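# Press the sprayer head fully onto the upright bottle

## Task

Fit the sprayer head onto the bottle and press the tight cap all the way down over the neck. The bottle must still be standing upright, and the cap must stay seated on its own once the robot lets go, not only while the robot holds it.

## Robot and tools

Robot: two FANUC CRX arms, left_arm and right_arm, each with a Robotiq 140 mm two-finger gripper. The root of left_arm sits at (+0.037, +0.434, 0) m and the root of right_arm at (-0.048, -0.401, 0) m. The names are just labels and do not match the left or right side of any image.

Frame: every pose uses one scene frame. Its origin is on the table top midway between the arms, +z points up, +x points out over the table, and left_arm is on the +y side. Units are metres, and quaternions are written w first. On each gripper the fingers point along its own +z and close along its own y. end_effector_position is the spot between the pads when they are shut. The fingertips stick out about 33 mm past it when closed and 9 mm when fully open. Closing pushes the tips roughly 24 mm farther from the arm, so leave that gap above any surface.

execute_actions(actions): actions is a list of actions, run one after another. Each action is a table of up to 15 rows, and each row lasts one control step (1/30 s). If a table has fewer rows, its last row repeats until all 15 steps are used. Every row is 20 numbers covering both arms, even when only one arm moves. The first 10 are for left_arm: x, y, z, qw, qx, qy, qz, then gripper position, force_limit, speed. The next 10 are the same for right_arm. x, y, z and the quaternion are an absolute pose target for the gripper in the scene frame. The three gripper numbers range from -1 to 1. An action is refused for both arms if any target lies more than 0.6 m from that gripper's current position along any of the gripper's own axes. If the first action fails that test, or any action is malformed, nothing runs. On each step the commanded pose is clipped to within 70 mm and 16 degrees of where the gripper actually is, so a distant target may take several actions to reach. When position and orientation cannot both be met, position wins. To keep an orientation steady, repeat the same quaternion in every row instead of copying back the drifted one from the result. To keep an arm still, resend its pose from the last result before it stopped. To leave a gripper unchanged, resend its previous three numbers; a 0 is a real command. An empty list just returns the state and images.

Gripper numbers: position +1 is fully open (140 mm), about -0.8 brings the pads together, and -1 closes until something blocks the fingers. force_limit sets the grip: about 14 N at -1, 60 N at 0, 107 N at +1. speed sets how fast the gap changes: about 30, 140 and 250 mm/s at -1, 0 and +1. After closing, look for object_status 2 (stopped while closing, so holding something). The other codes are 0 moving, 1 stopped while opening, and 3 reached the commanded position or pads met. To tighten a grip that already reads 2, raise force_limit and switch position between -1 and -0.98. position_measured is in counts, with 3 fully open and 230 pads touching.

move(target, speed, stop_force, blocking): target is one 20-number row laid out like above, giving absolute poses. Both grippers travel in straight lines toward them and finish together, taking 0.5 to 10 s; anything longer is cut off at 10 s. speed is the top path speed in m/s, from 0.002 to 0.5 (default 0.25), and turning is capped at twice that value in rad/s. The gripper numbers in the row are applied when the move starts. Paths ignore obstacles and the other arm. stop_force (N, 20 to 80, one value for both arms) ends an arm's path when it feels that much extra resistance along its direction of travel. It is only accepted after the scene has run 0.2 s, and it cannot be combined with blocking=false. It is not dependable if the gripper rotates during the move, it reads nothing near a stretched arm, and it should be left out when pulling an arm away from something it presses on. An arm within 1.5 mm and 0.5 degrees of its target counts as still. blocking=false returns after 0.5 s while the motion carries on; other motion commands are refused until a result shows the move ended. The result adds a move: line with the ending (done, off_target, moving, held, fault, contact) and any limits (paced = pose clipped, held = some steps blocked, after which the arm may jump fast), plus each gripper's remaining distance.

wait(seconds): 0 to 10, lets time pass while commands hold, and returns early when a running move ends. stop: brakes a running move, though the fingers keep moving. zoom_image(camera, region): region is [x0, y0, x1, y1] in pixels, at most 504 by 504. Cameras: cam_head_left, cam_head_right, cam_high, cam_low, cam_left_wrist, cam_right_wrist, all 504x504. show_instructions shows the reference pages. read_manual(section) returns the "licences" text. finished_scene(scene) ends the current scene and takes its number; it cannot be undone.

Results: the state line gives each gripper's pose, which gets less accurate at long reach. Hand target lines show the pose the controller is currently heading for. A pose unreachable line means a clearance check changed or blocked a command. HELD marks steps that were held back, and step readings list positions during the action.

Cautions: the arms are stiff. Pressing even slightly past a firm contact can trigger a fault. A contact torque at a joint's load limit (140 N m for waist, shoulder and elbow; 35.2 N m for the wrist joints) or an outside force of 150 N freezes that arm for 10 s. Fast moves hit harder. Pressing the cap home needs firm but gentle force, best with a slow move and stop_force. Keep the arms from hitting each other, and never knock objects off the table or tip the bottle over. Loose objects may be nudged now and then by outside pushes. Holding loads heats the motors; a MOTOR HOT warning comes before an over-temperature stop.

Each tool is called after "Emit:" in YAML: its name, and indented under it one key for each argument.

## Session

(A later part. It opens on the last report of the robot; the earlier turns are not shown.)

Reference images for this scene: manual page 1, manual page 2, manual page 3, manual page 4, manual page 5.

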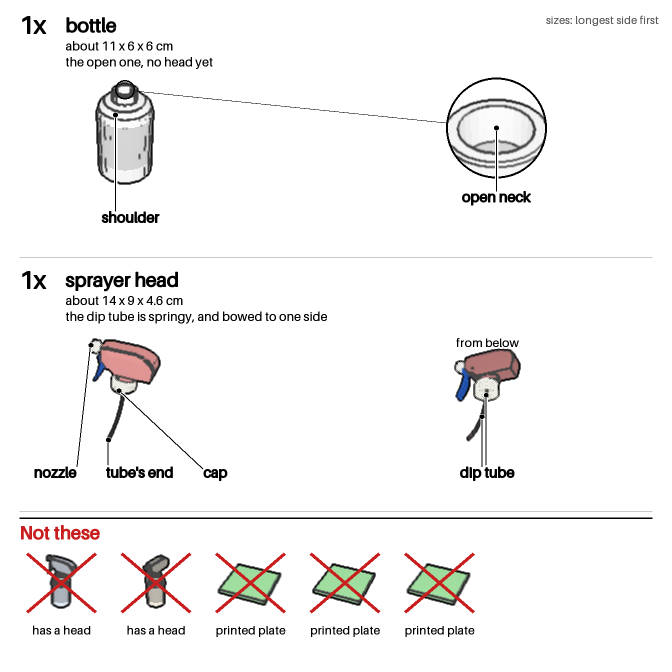

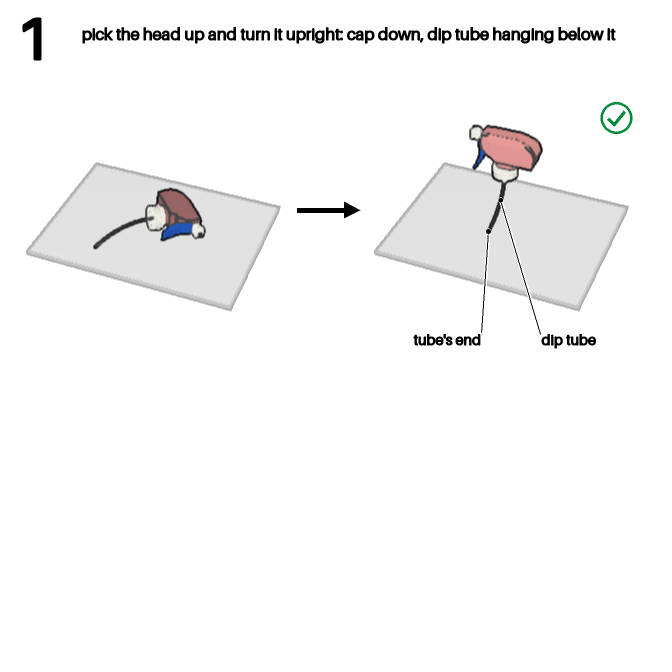

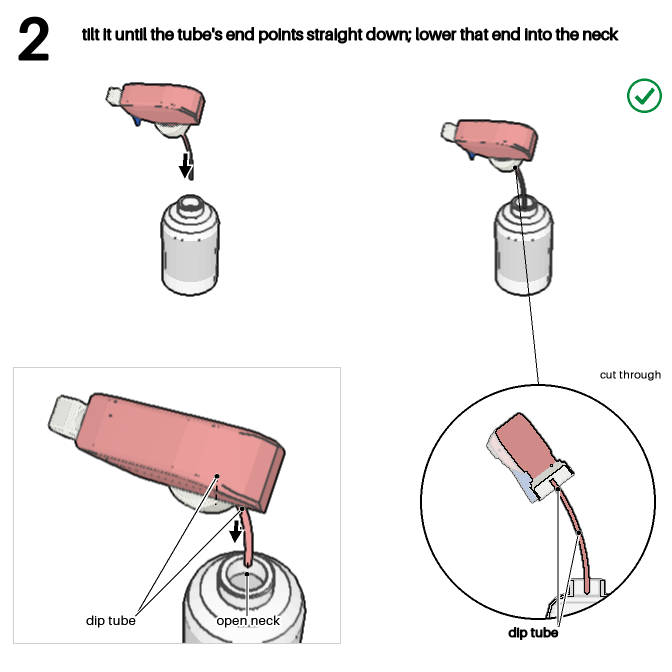

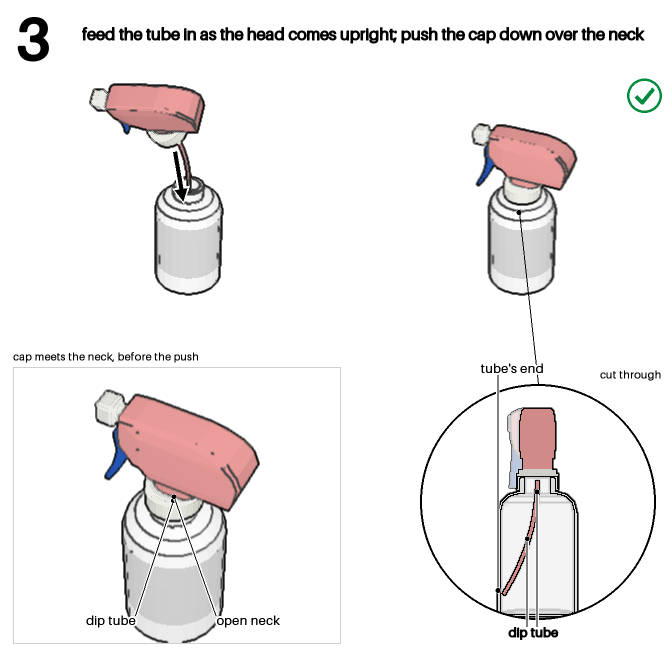

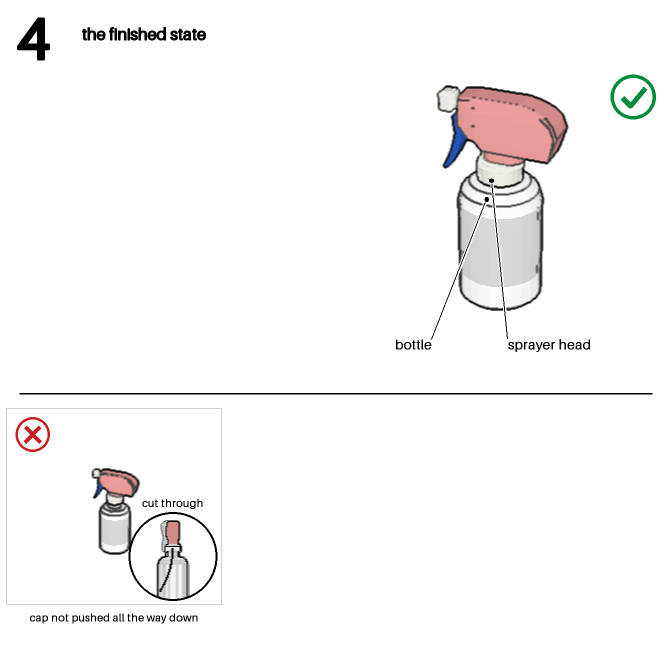

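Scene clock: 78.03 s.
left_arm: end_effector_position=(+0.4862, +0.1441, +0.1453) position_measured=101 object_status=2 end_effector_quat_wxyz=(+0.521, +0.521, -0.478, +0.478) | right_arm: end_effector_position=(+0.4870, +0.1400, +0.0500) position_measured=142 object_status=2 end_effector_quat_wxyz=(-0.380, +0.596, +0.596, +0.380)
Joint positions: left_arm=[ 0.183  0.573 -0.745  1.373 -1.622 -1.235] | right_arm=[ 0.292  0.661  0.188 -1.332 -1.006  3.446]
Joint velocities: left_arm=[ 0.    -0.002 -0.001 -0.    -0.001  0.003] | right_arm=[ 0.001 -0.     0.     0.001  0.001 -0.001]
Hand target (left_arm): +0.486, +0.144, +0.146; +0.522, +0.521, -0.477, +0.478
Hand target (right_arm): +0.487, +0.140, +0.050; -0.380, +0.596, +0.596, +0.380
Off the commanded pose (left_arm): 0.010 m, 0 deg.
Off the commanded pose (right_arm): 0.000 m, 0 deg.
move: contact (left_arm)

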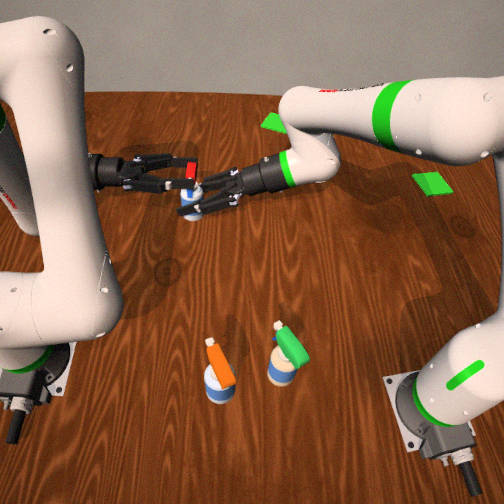

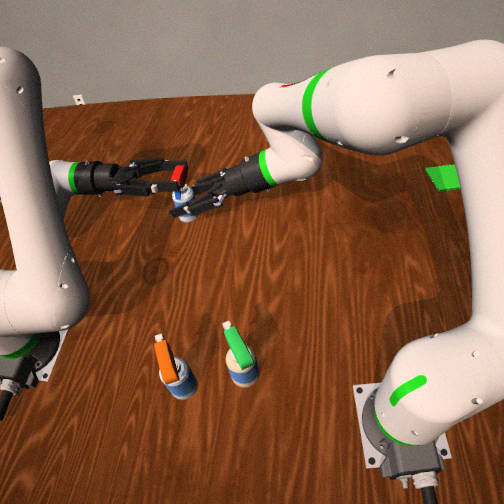

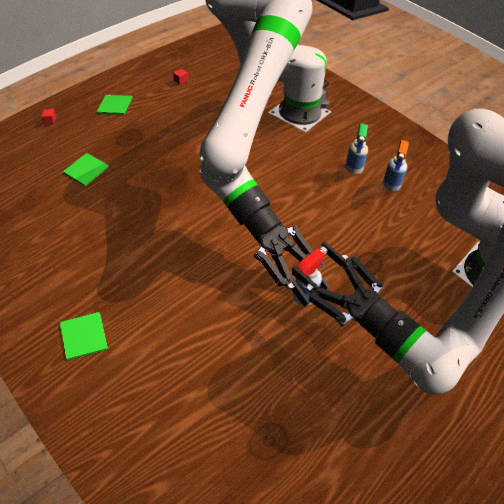

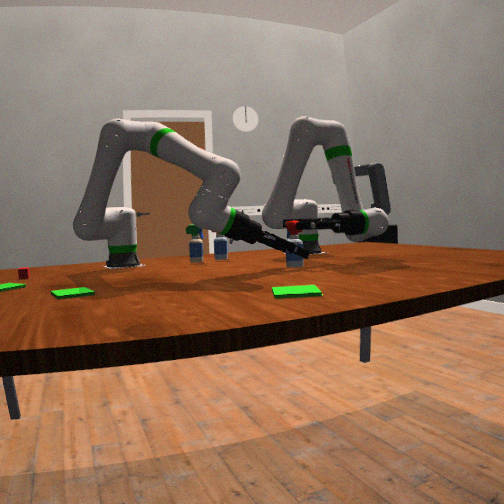

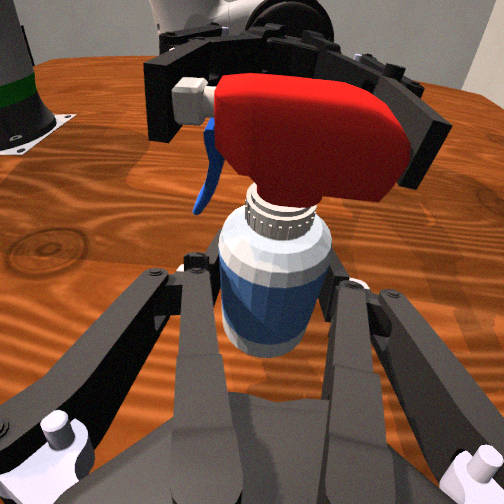

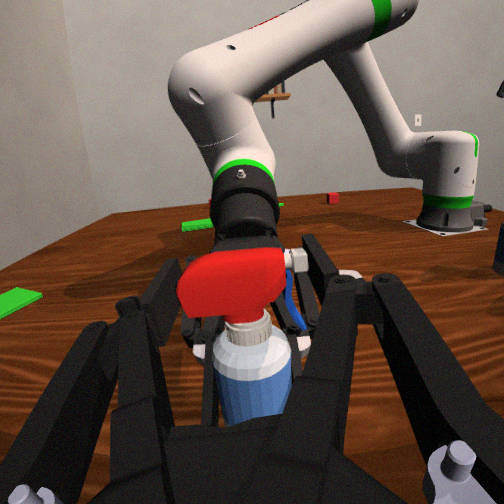

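Emit:
move:
  target: [0.486,0.144,0.147,0.5215,0.5215,-0.4775,0.4775,0.6,1,0.3, 0.487,0.14,0.05,0.38,-0.596,-0.596,-0.38,-1,0,0]
  speed: 0.03

Emit:
move:
  target: [0.483,0.144,0.195,0.5,0.5,-0.5,0.5,0.6,1,0.3, 0.487,0.14,0.05,0.38,-0.596,-0.596,-0.38,-1,0,0]
  speed: 0.1

Emit:
move:
  target: [0.483,0.144,0.185,0.5,0.5,-0.5,0.5,-0.85,1,0.5, 0.487,0.14,0.05,0.38,-0.596,-0.596,-0.38,-1,0,0]
  speed: 0.02

Emit:
move:
  target: [0.483,0.144,0.16,0.5,0.5,-0.5,0.5,-0.85,1,0.5, 0.487,0.14,0.05,0.38,-0.596,-0.596,-0.38,-1,0,0]
  speed: 0.01
  stop_force: 50

Emit:
move:
  target: [0.483,0.144,0.23,0.5,0.5,-0.5,0.5,-0.85,1,0.5, 0.487,0.14,0.05,0.38,-0.596,-0.596,-0.38,1,0,0.3]
  speed: 0.1

Emit:
move:
  target: [0.483,0.25,0.25,0.5,0.5,-0.5,0.5,-0.85,1,0.5, 0.487,0.0,0.075,0.38,-0.596,-0.596,-0.38,1,0,0.3]
  speed: 0.15

Scene clock: 85.10 s.
left_arm: end_effector_position=(+0.4860, +0.1440, +0.1470) position_measured=53 object_status=3 end_effector_quat_wxyz=(+0.522, +0.522, -0.478, +0.478) | right_arm: end_effector_position=(+0.4870, +0.1400, +0.0500) position_measured=142 object_status=2 end_effector_quat_wxyz=(-0.380, +0.596, +0.596, +0.380)
Joint positions: left_arm=[ 0.183  0.568 -0.746  1.373 -1.622 -1.231] | right_arm=[ 0.292  0.66   0.188 -1.332 -1.006  3.446]
Joint velocities: left_arm=[-0.    -0.     0.     0.002  0.     0.001] | right_arm=[-0.002 -0.     0.    -0.001 -0.    -0.002]
Hand target (left_arm): +0.486, +0.144, +0.147; +0.522, +0.522, -0.478, +0.478
Hand target (right_arm): +0.487, +0.140, +0.050; -0.380, +0.596, +0.596, +0.380
Off the commanded pose (left_arm): 0.000 m, 0 deg.
Off the commanded pose (right_arm): 0.000 m, 0 deg.
move: done

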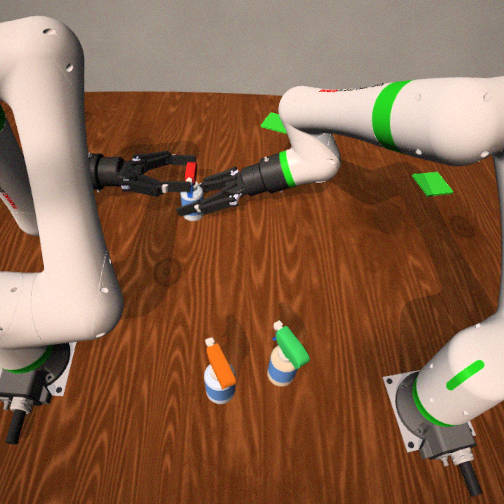

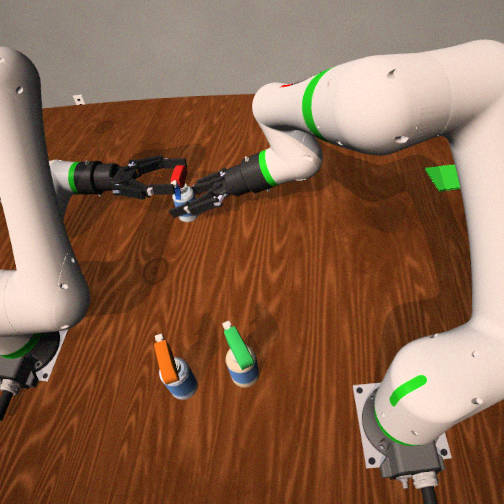

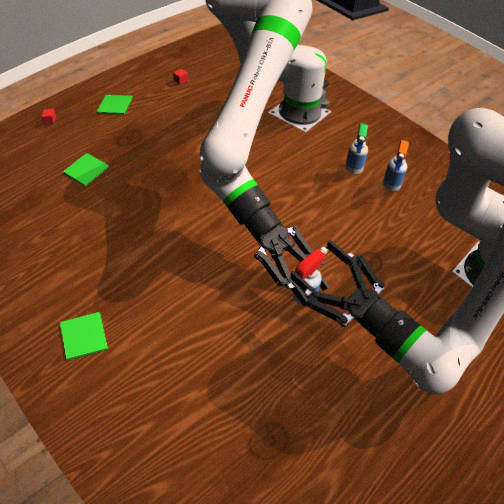

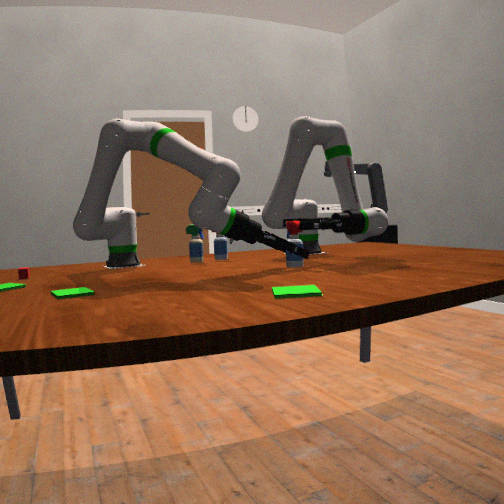

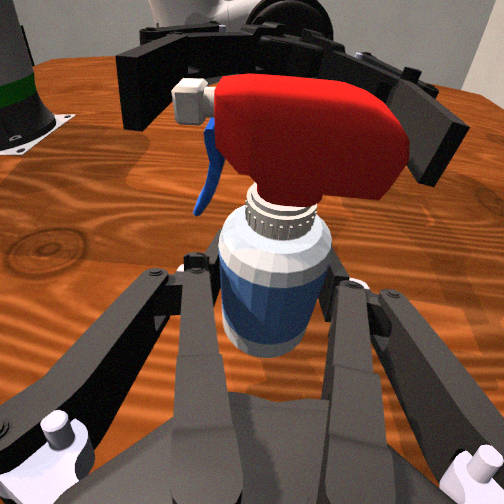

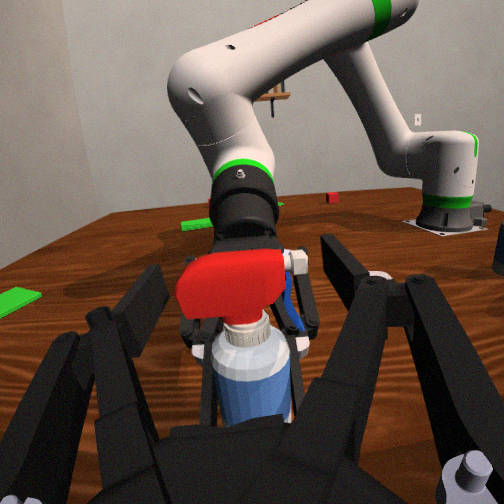

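Scene clock: 85.90 s.
left_arm: end_effector_position=(+0.4829, +0.1439, +0.1950) position_measured=53 object_status=3 end_effector_quat_wxyz=(+0.500, +0.500, -0.500, +0.500) | right_arm: end_effector_position=(+0.4870, +0.1400, +0.0500) position_measured=142 object_status=2 end_effector_quat_wxyz=(-0.380, +0.596, +0.596, +0.380)
Joint positions: left_arm=[ 0.182  0.455 -0.759  1.38  -1.641 -1.22 ] | right_arm=[ 0.292  0.66   0.188 -1.332 -1.006  3.446]
Joint velocities: left_arm=[-0.001 -0.001  0.    -0.001 -0.     0.   ] | right_arm=[-0.001  0.     0.    -0.    -0.001  0.001]
Hand target (left_arm): +0.483, +0.144, +0.195; +0.500, +0.500, -0.500, +0.500
Hand target (right_arm): +0.487, +0.140, +0.050; -0.380, +0.596, +0.596, +0.380
Off the commanded pose (left_arm): 0.000 m, 0 deg.
Off the commanded pose (right_arm): 0.000 m, 0 deg.
move: done

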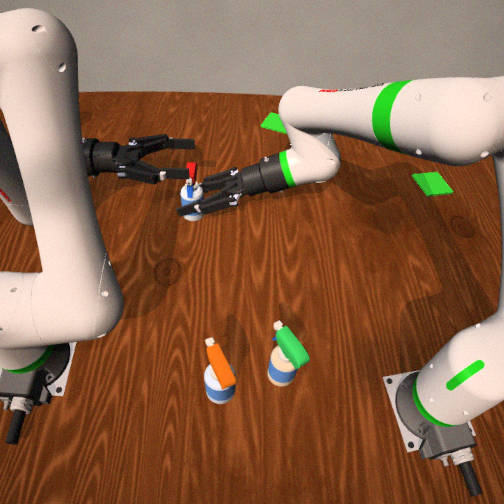

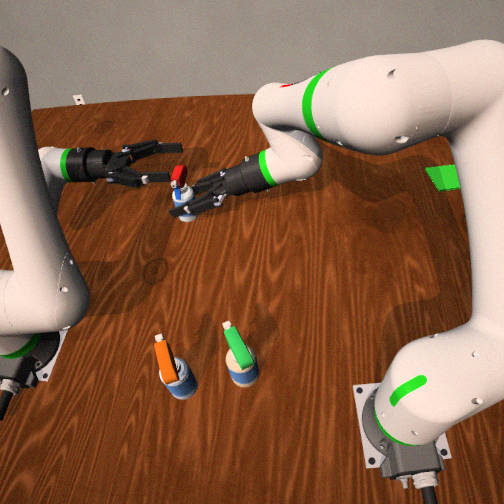

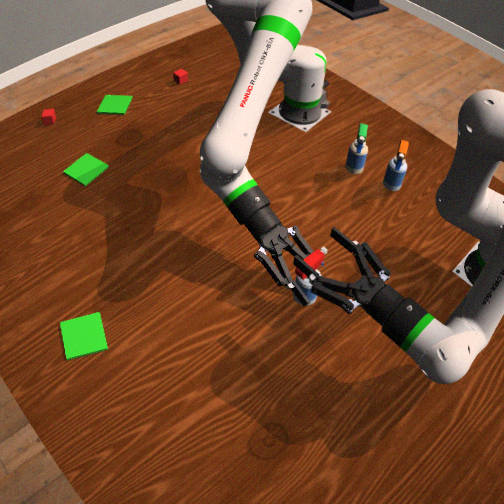

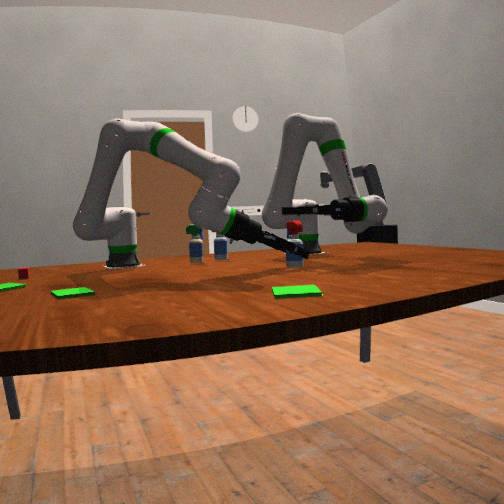

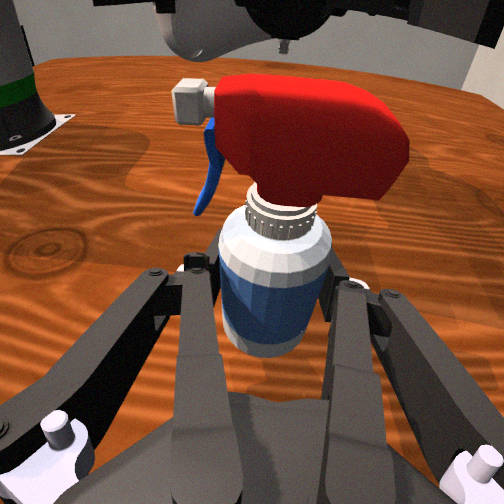

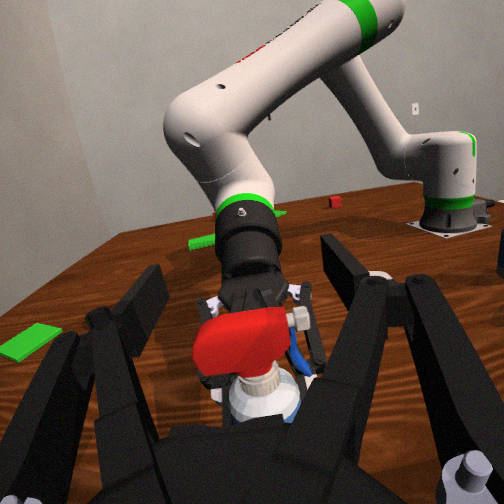

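Scene clock: 86.73 s.
left_arm: end_effector_position=(+0.4830, +0.1440, +0.1850) position_measured=235 object_status=3 end_effector_quat_wxyz=(+0.500, +0.500, -0.500, +0.500) | right_arm: end_effector_position=(+0.4870, +0.1400, +0.0500) position_measured=142 object_status=2 end_effector_quat_wxyz=(-0.380, +0.596, +0.596, +0.380)
Joint positions: left_arm=[ 0.183  0.477 -0.758  1.377 -1.638 -1.242] | right_arm=[ 0.292  0.66   0.188 -1.332 -1.006  3.446]
Joint velocities: left_arm=[-0.001  0.     0.    -0.    -0.    -0.001] | right_arm=[-0.001  0.    -0.     0.     0.    -0.001]
Hand target (left_arm): +0.483, +0.144, +0.185; +0.500, +0.500, -0.500, +0.500
Hand target (right_arm): +0.487, +0.140, +0.050; -0.380, +0.596, +0.596, +0.380
Off the commanded pose (left_arm): 0.000 m, 0 deg.
Off the commanded pose (right_arm): 0.000 m, 0 deg.
move: done

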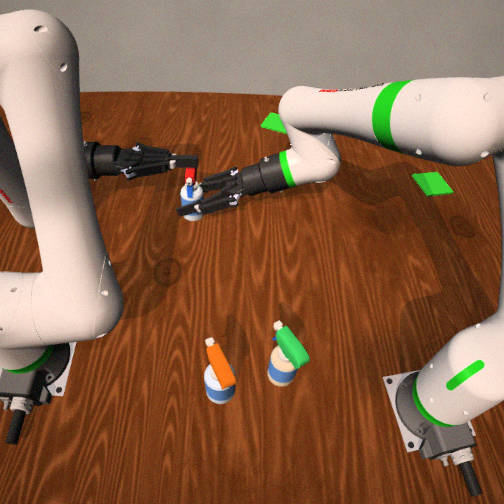

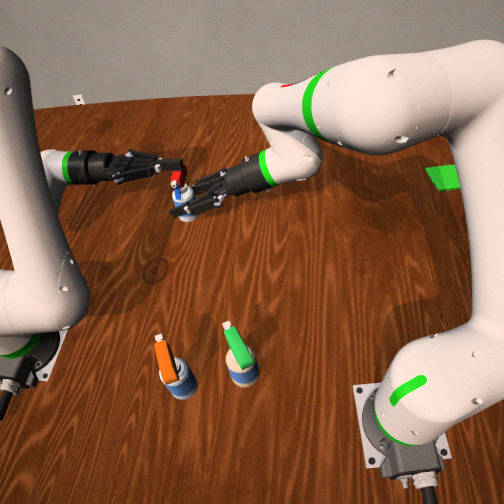

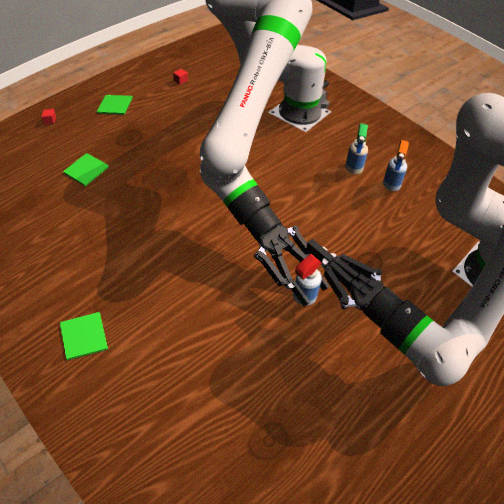

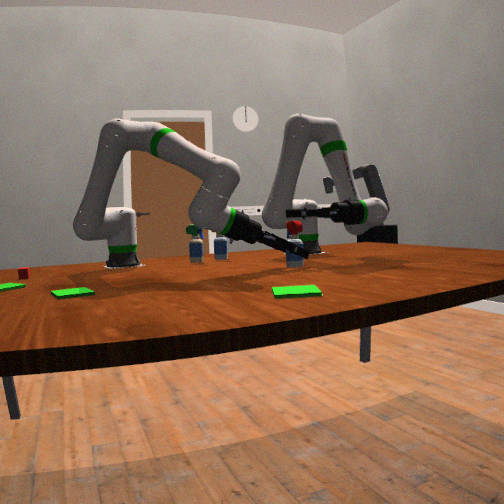

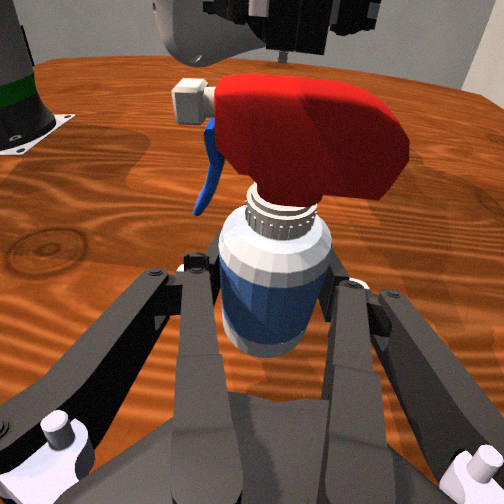

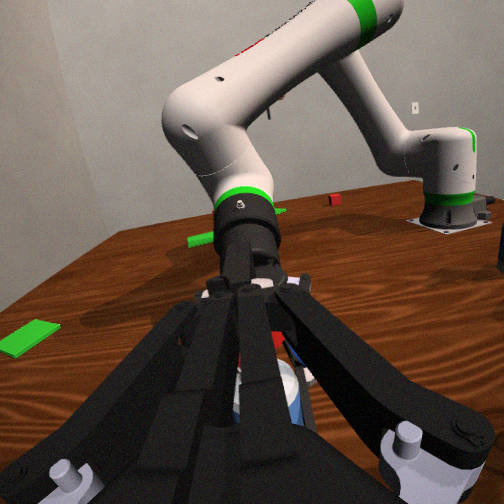

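Scene clock: 88.57 s.
left_arm: end_effector_position=(+0.4832, +0.1441, +0.1703) position_measured=235 object_status=3 end_effector_quat_wxyz=(+0.500, +0.500, -0.500, +0.500) | right_arm: end_effector_position=(+0.4870, +0.1400, +0.0500) position_measured=142 object_status=2 end_effector_quat_wxyz=(-0.380, +0.596, +0.596, +0.380)
Joint positions: left_arm=[ 0.184  0.511 -0.757  1.375 -1.632 -1.275] | right_arm=[ 0.292  0.661  0.188 -1.332 -1.006  3.446]
Joint velocities: left_arm=[-0.001 -0.003 -0.     0.001 -0.     0.003] | right_arm=[ 0.    -0.    -0.    -0.    -0.001 -0.   ]
Hand target (left_arm): +0.483, +0.144, +0.171; +0.500, +0.500, -0.500, +0.500
Hand target (right_arm): +0.487, +0.140, +0.050; -0.380, +0.596, +0.596, +0.380
Off the commanded pose (left_arm): 0.010 m, 0 deg.
Off the commanded pose (right_arm): 0.000 m, 0 deg.
move: contact (left_arm)

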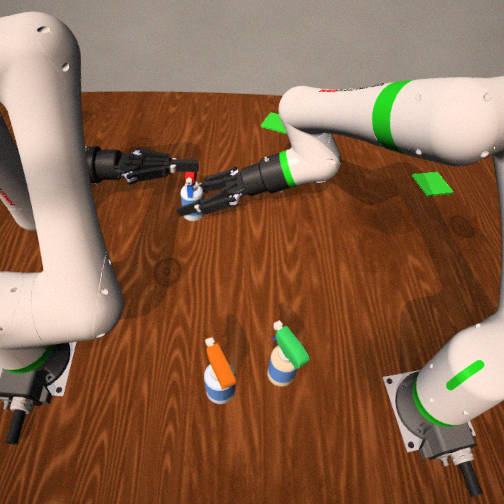

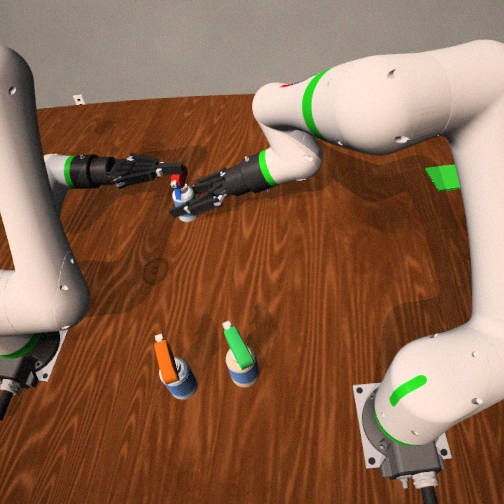

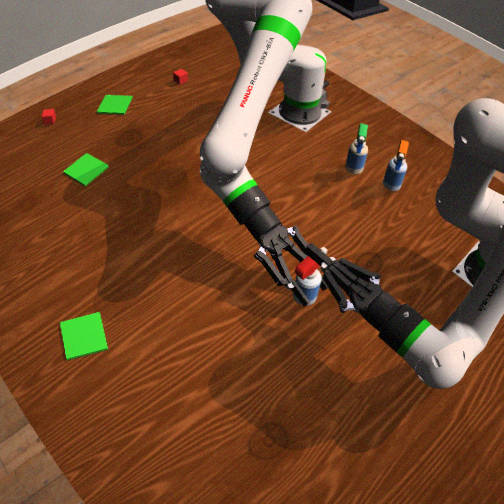

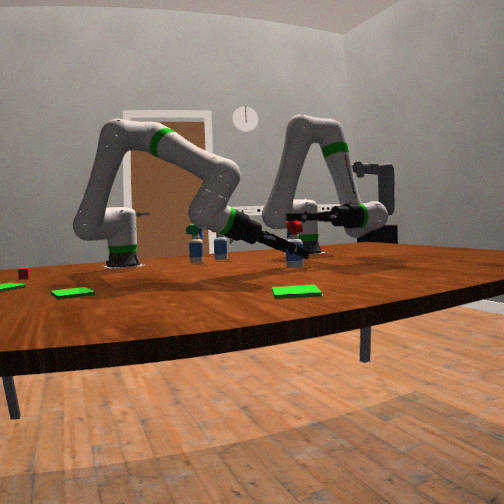

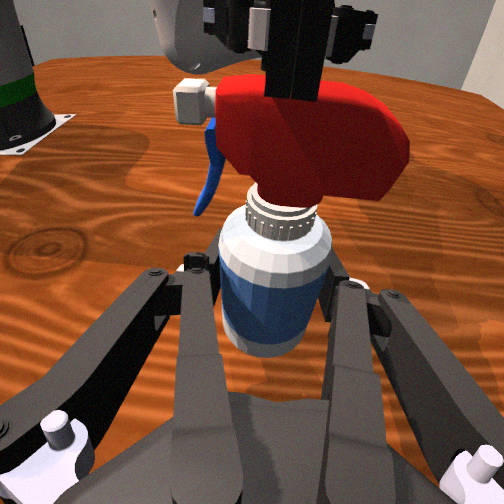

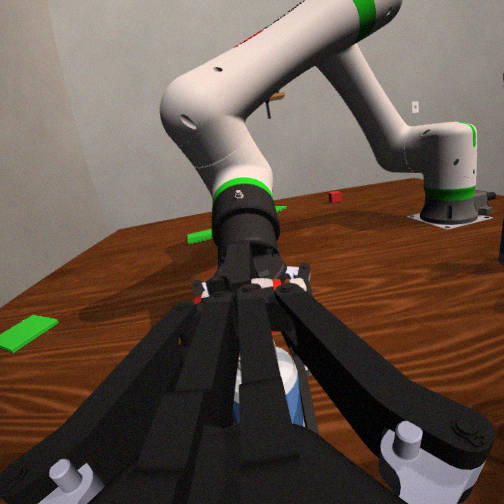

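Scene clock: 89.50 s.
left_arm: end_effector_position=(+0.4829, +0.1440, +0.2300) position_measured=235 object_status=3 end_effector_quat_wxyz=(+0.500, +0.500, -0.500, +0.500) | right_arm: end_effector_position=(+0.4870, +0.1400, +0.0500) position_measured=3 object_status=3 end_effector_quat_wxyz=(-0.380, +0.596, +0.596, +0.380)
Joint positions: left_arm=[ 0.18   0.381 -0.753  1.388 -1.655 -1.142] | right_arm=[ 0.292  0.661  0.188 -1.332 -1.006  3.446]
Joint velocities: left_arm=[ 0.    -0.001  0.     0.002 -0.    -0.   ] | right_arm=[-0.    -0.    -0.     0.     0.     0.002]
Hand target (left_arm): +0.483, +0.144, +0.230; +0.500, +0.500, -0.500, +0.500
Hand target (right_arm): +0.487, +0.140, +0.050; -0.380, +0.596, +0.596, +0.380
Off the commanded pose (left_arm): 0.000 m, 0 deg.
Off the commanded pose (right_arm): 0.000 m, 0 deg.
move: done

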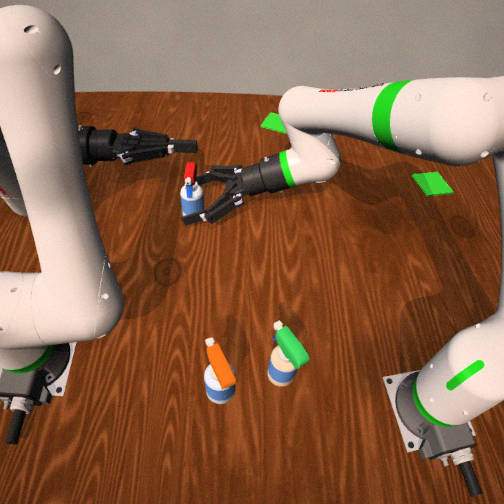

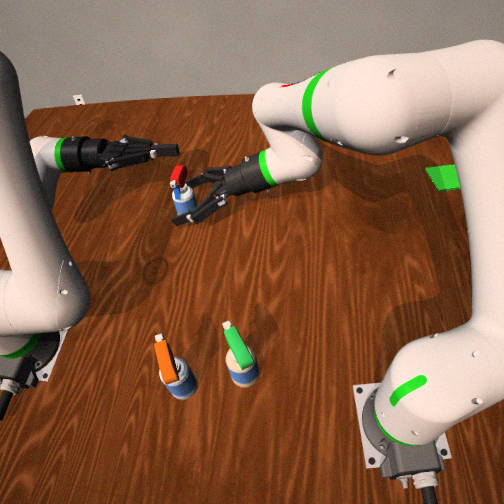

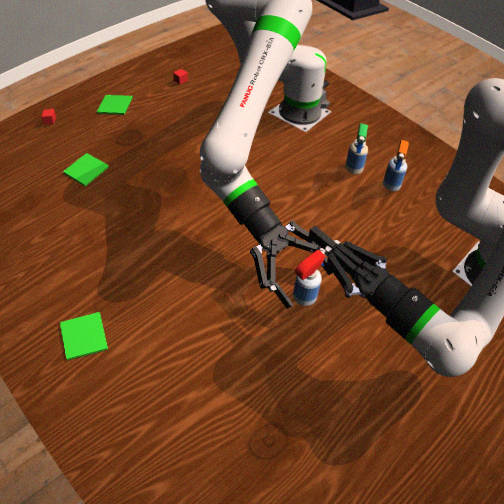

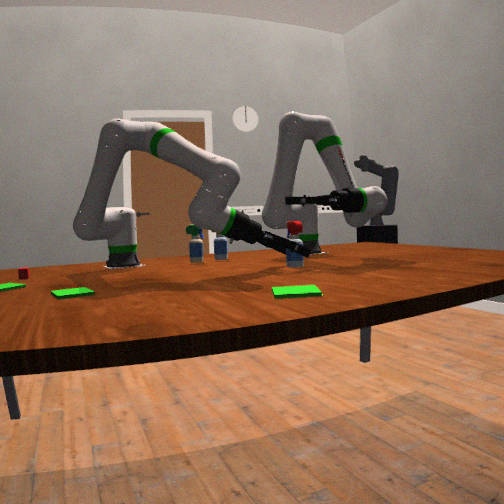

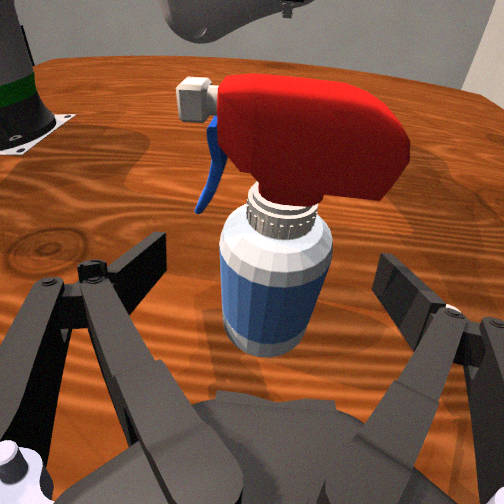

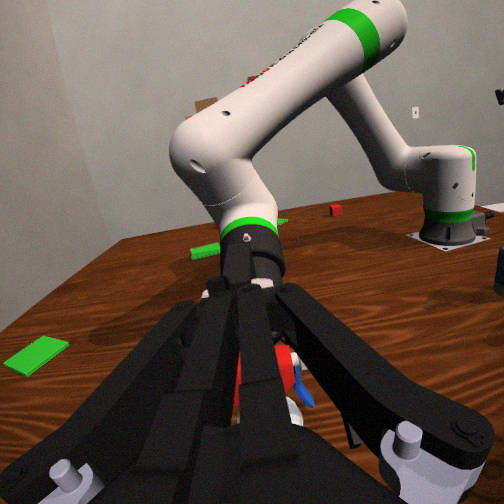

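Scene clock: 90.83 s.
left_arm: end_effector_position=(+0.4829, +0.2500, +0.2497) position_measured=235 object_status=3 end_effector_quat_wxyz=(+0.500, +0.500, -0.500, +0.500) | right_arm: end_effector_position=(+0.4869, +0.0001, +0.0754) position_measured=3 object_status=3 end_effector_quat_wxyz=(-0.380, +0.596, +0.596, +0.380)
Joint positions: left_arm=[ 0.461  0.395 -0.653  1.144 -1.804 -1.098] | right_arm=[ 0.07   0.552  0.072 -1.261 -1.194  3.515]
Joint velocities: left_arm=[ 0.002 -0.     0.     0.001 -0.     0.   ] | right_arm=[-0.    -0.    -0.    -0.    -0.002  0.002]
Hand target (left_arm): +0.483, +0.250, +0.250; +0.500, +0.500, -0.500, +0.500
Hand target (right_arm): +0.487, +0.000, +0.075; -0.380, +0.596, +0.596, +0.380
Off the commanded pose (left_arm): 0.000 m, 0 deg.
Off the commanded pose (right_arm): 0.000 m, 0 deg.
move: done

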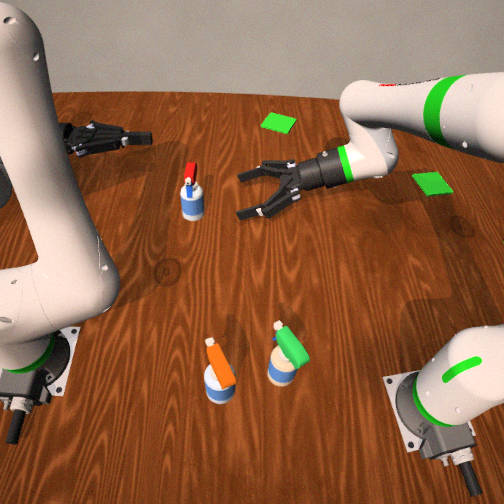

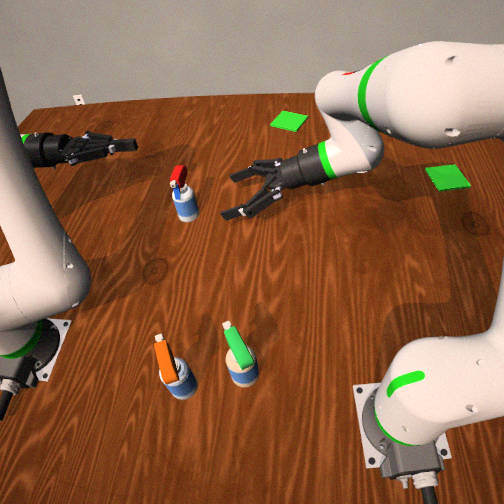

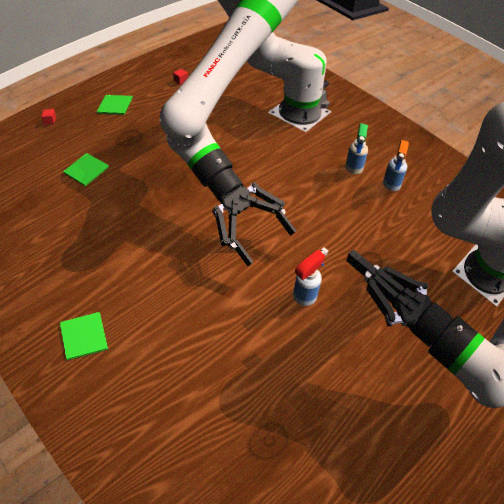

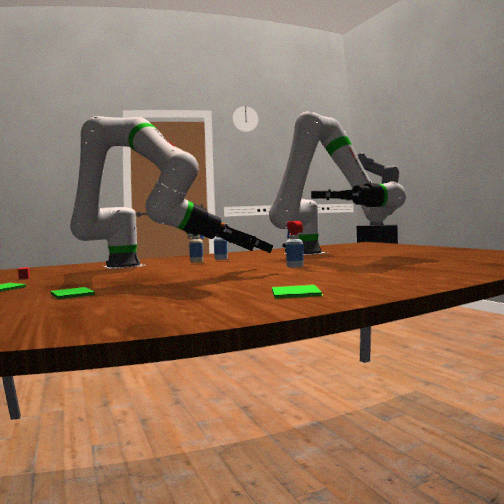

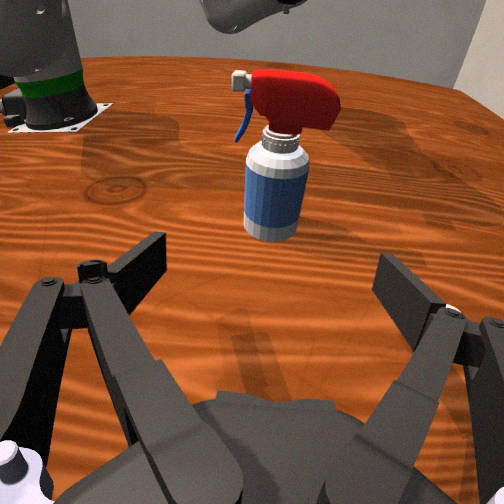

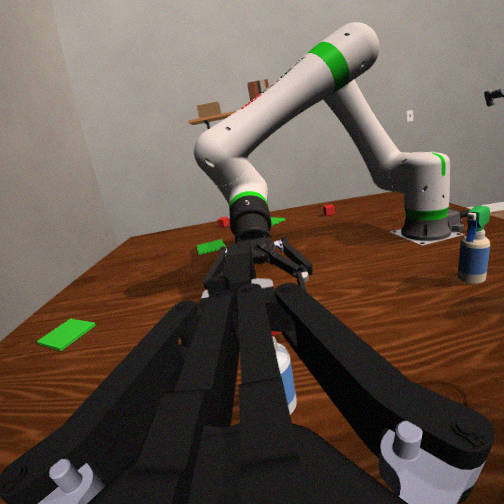

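Emit:
finished_scene:
  scene: 2

The scene is finished: the task was done.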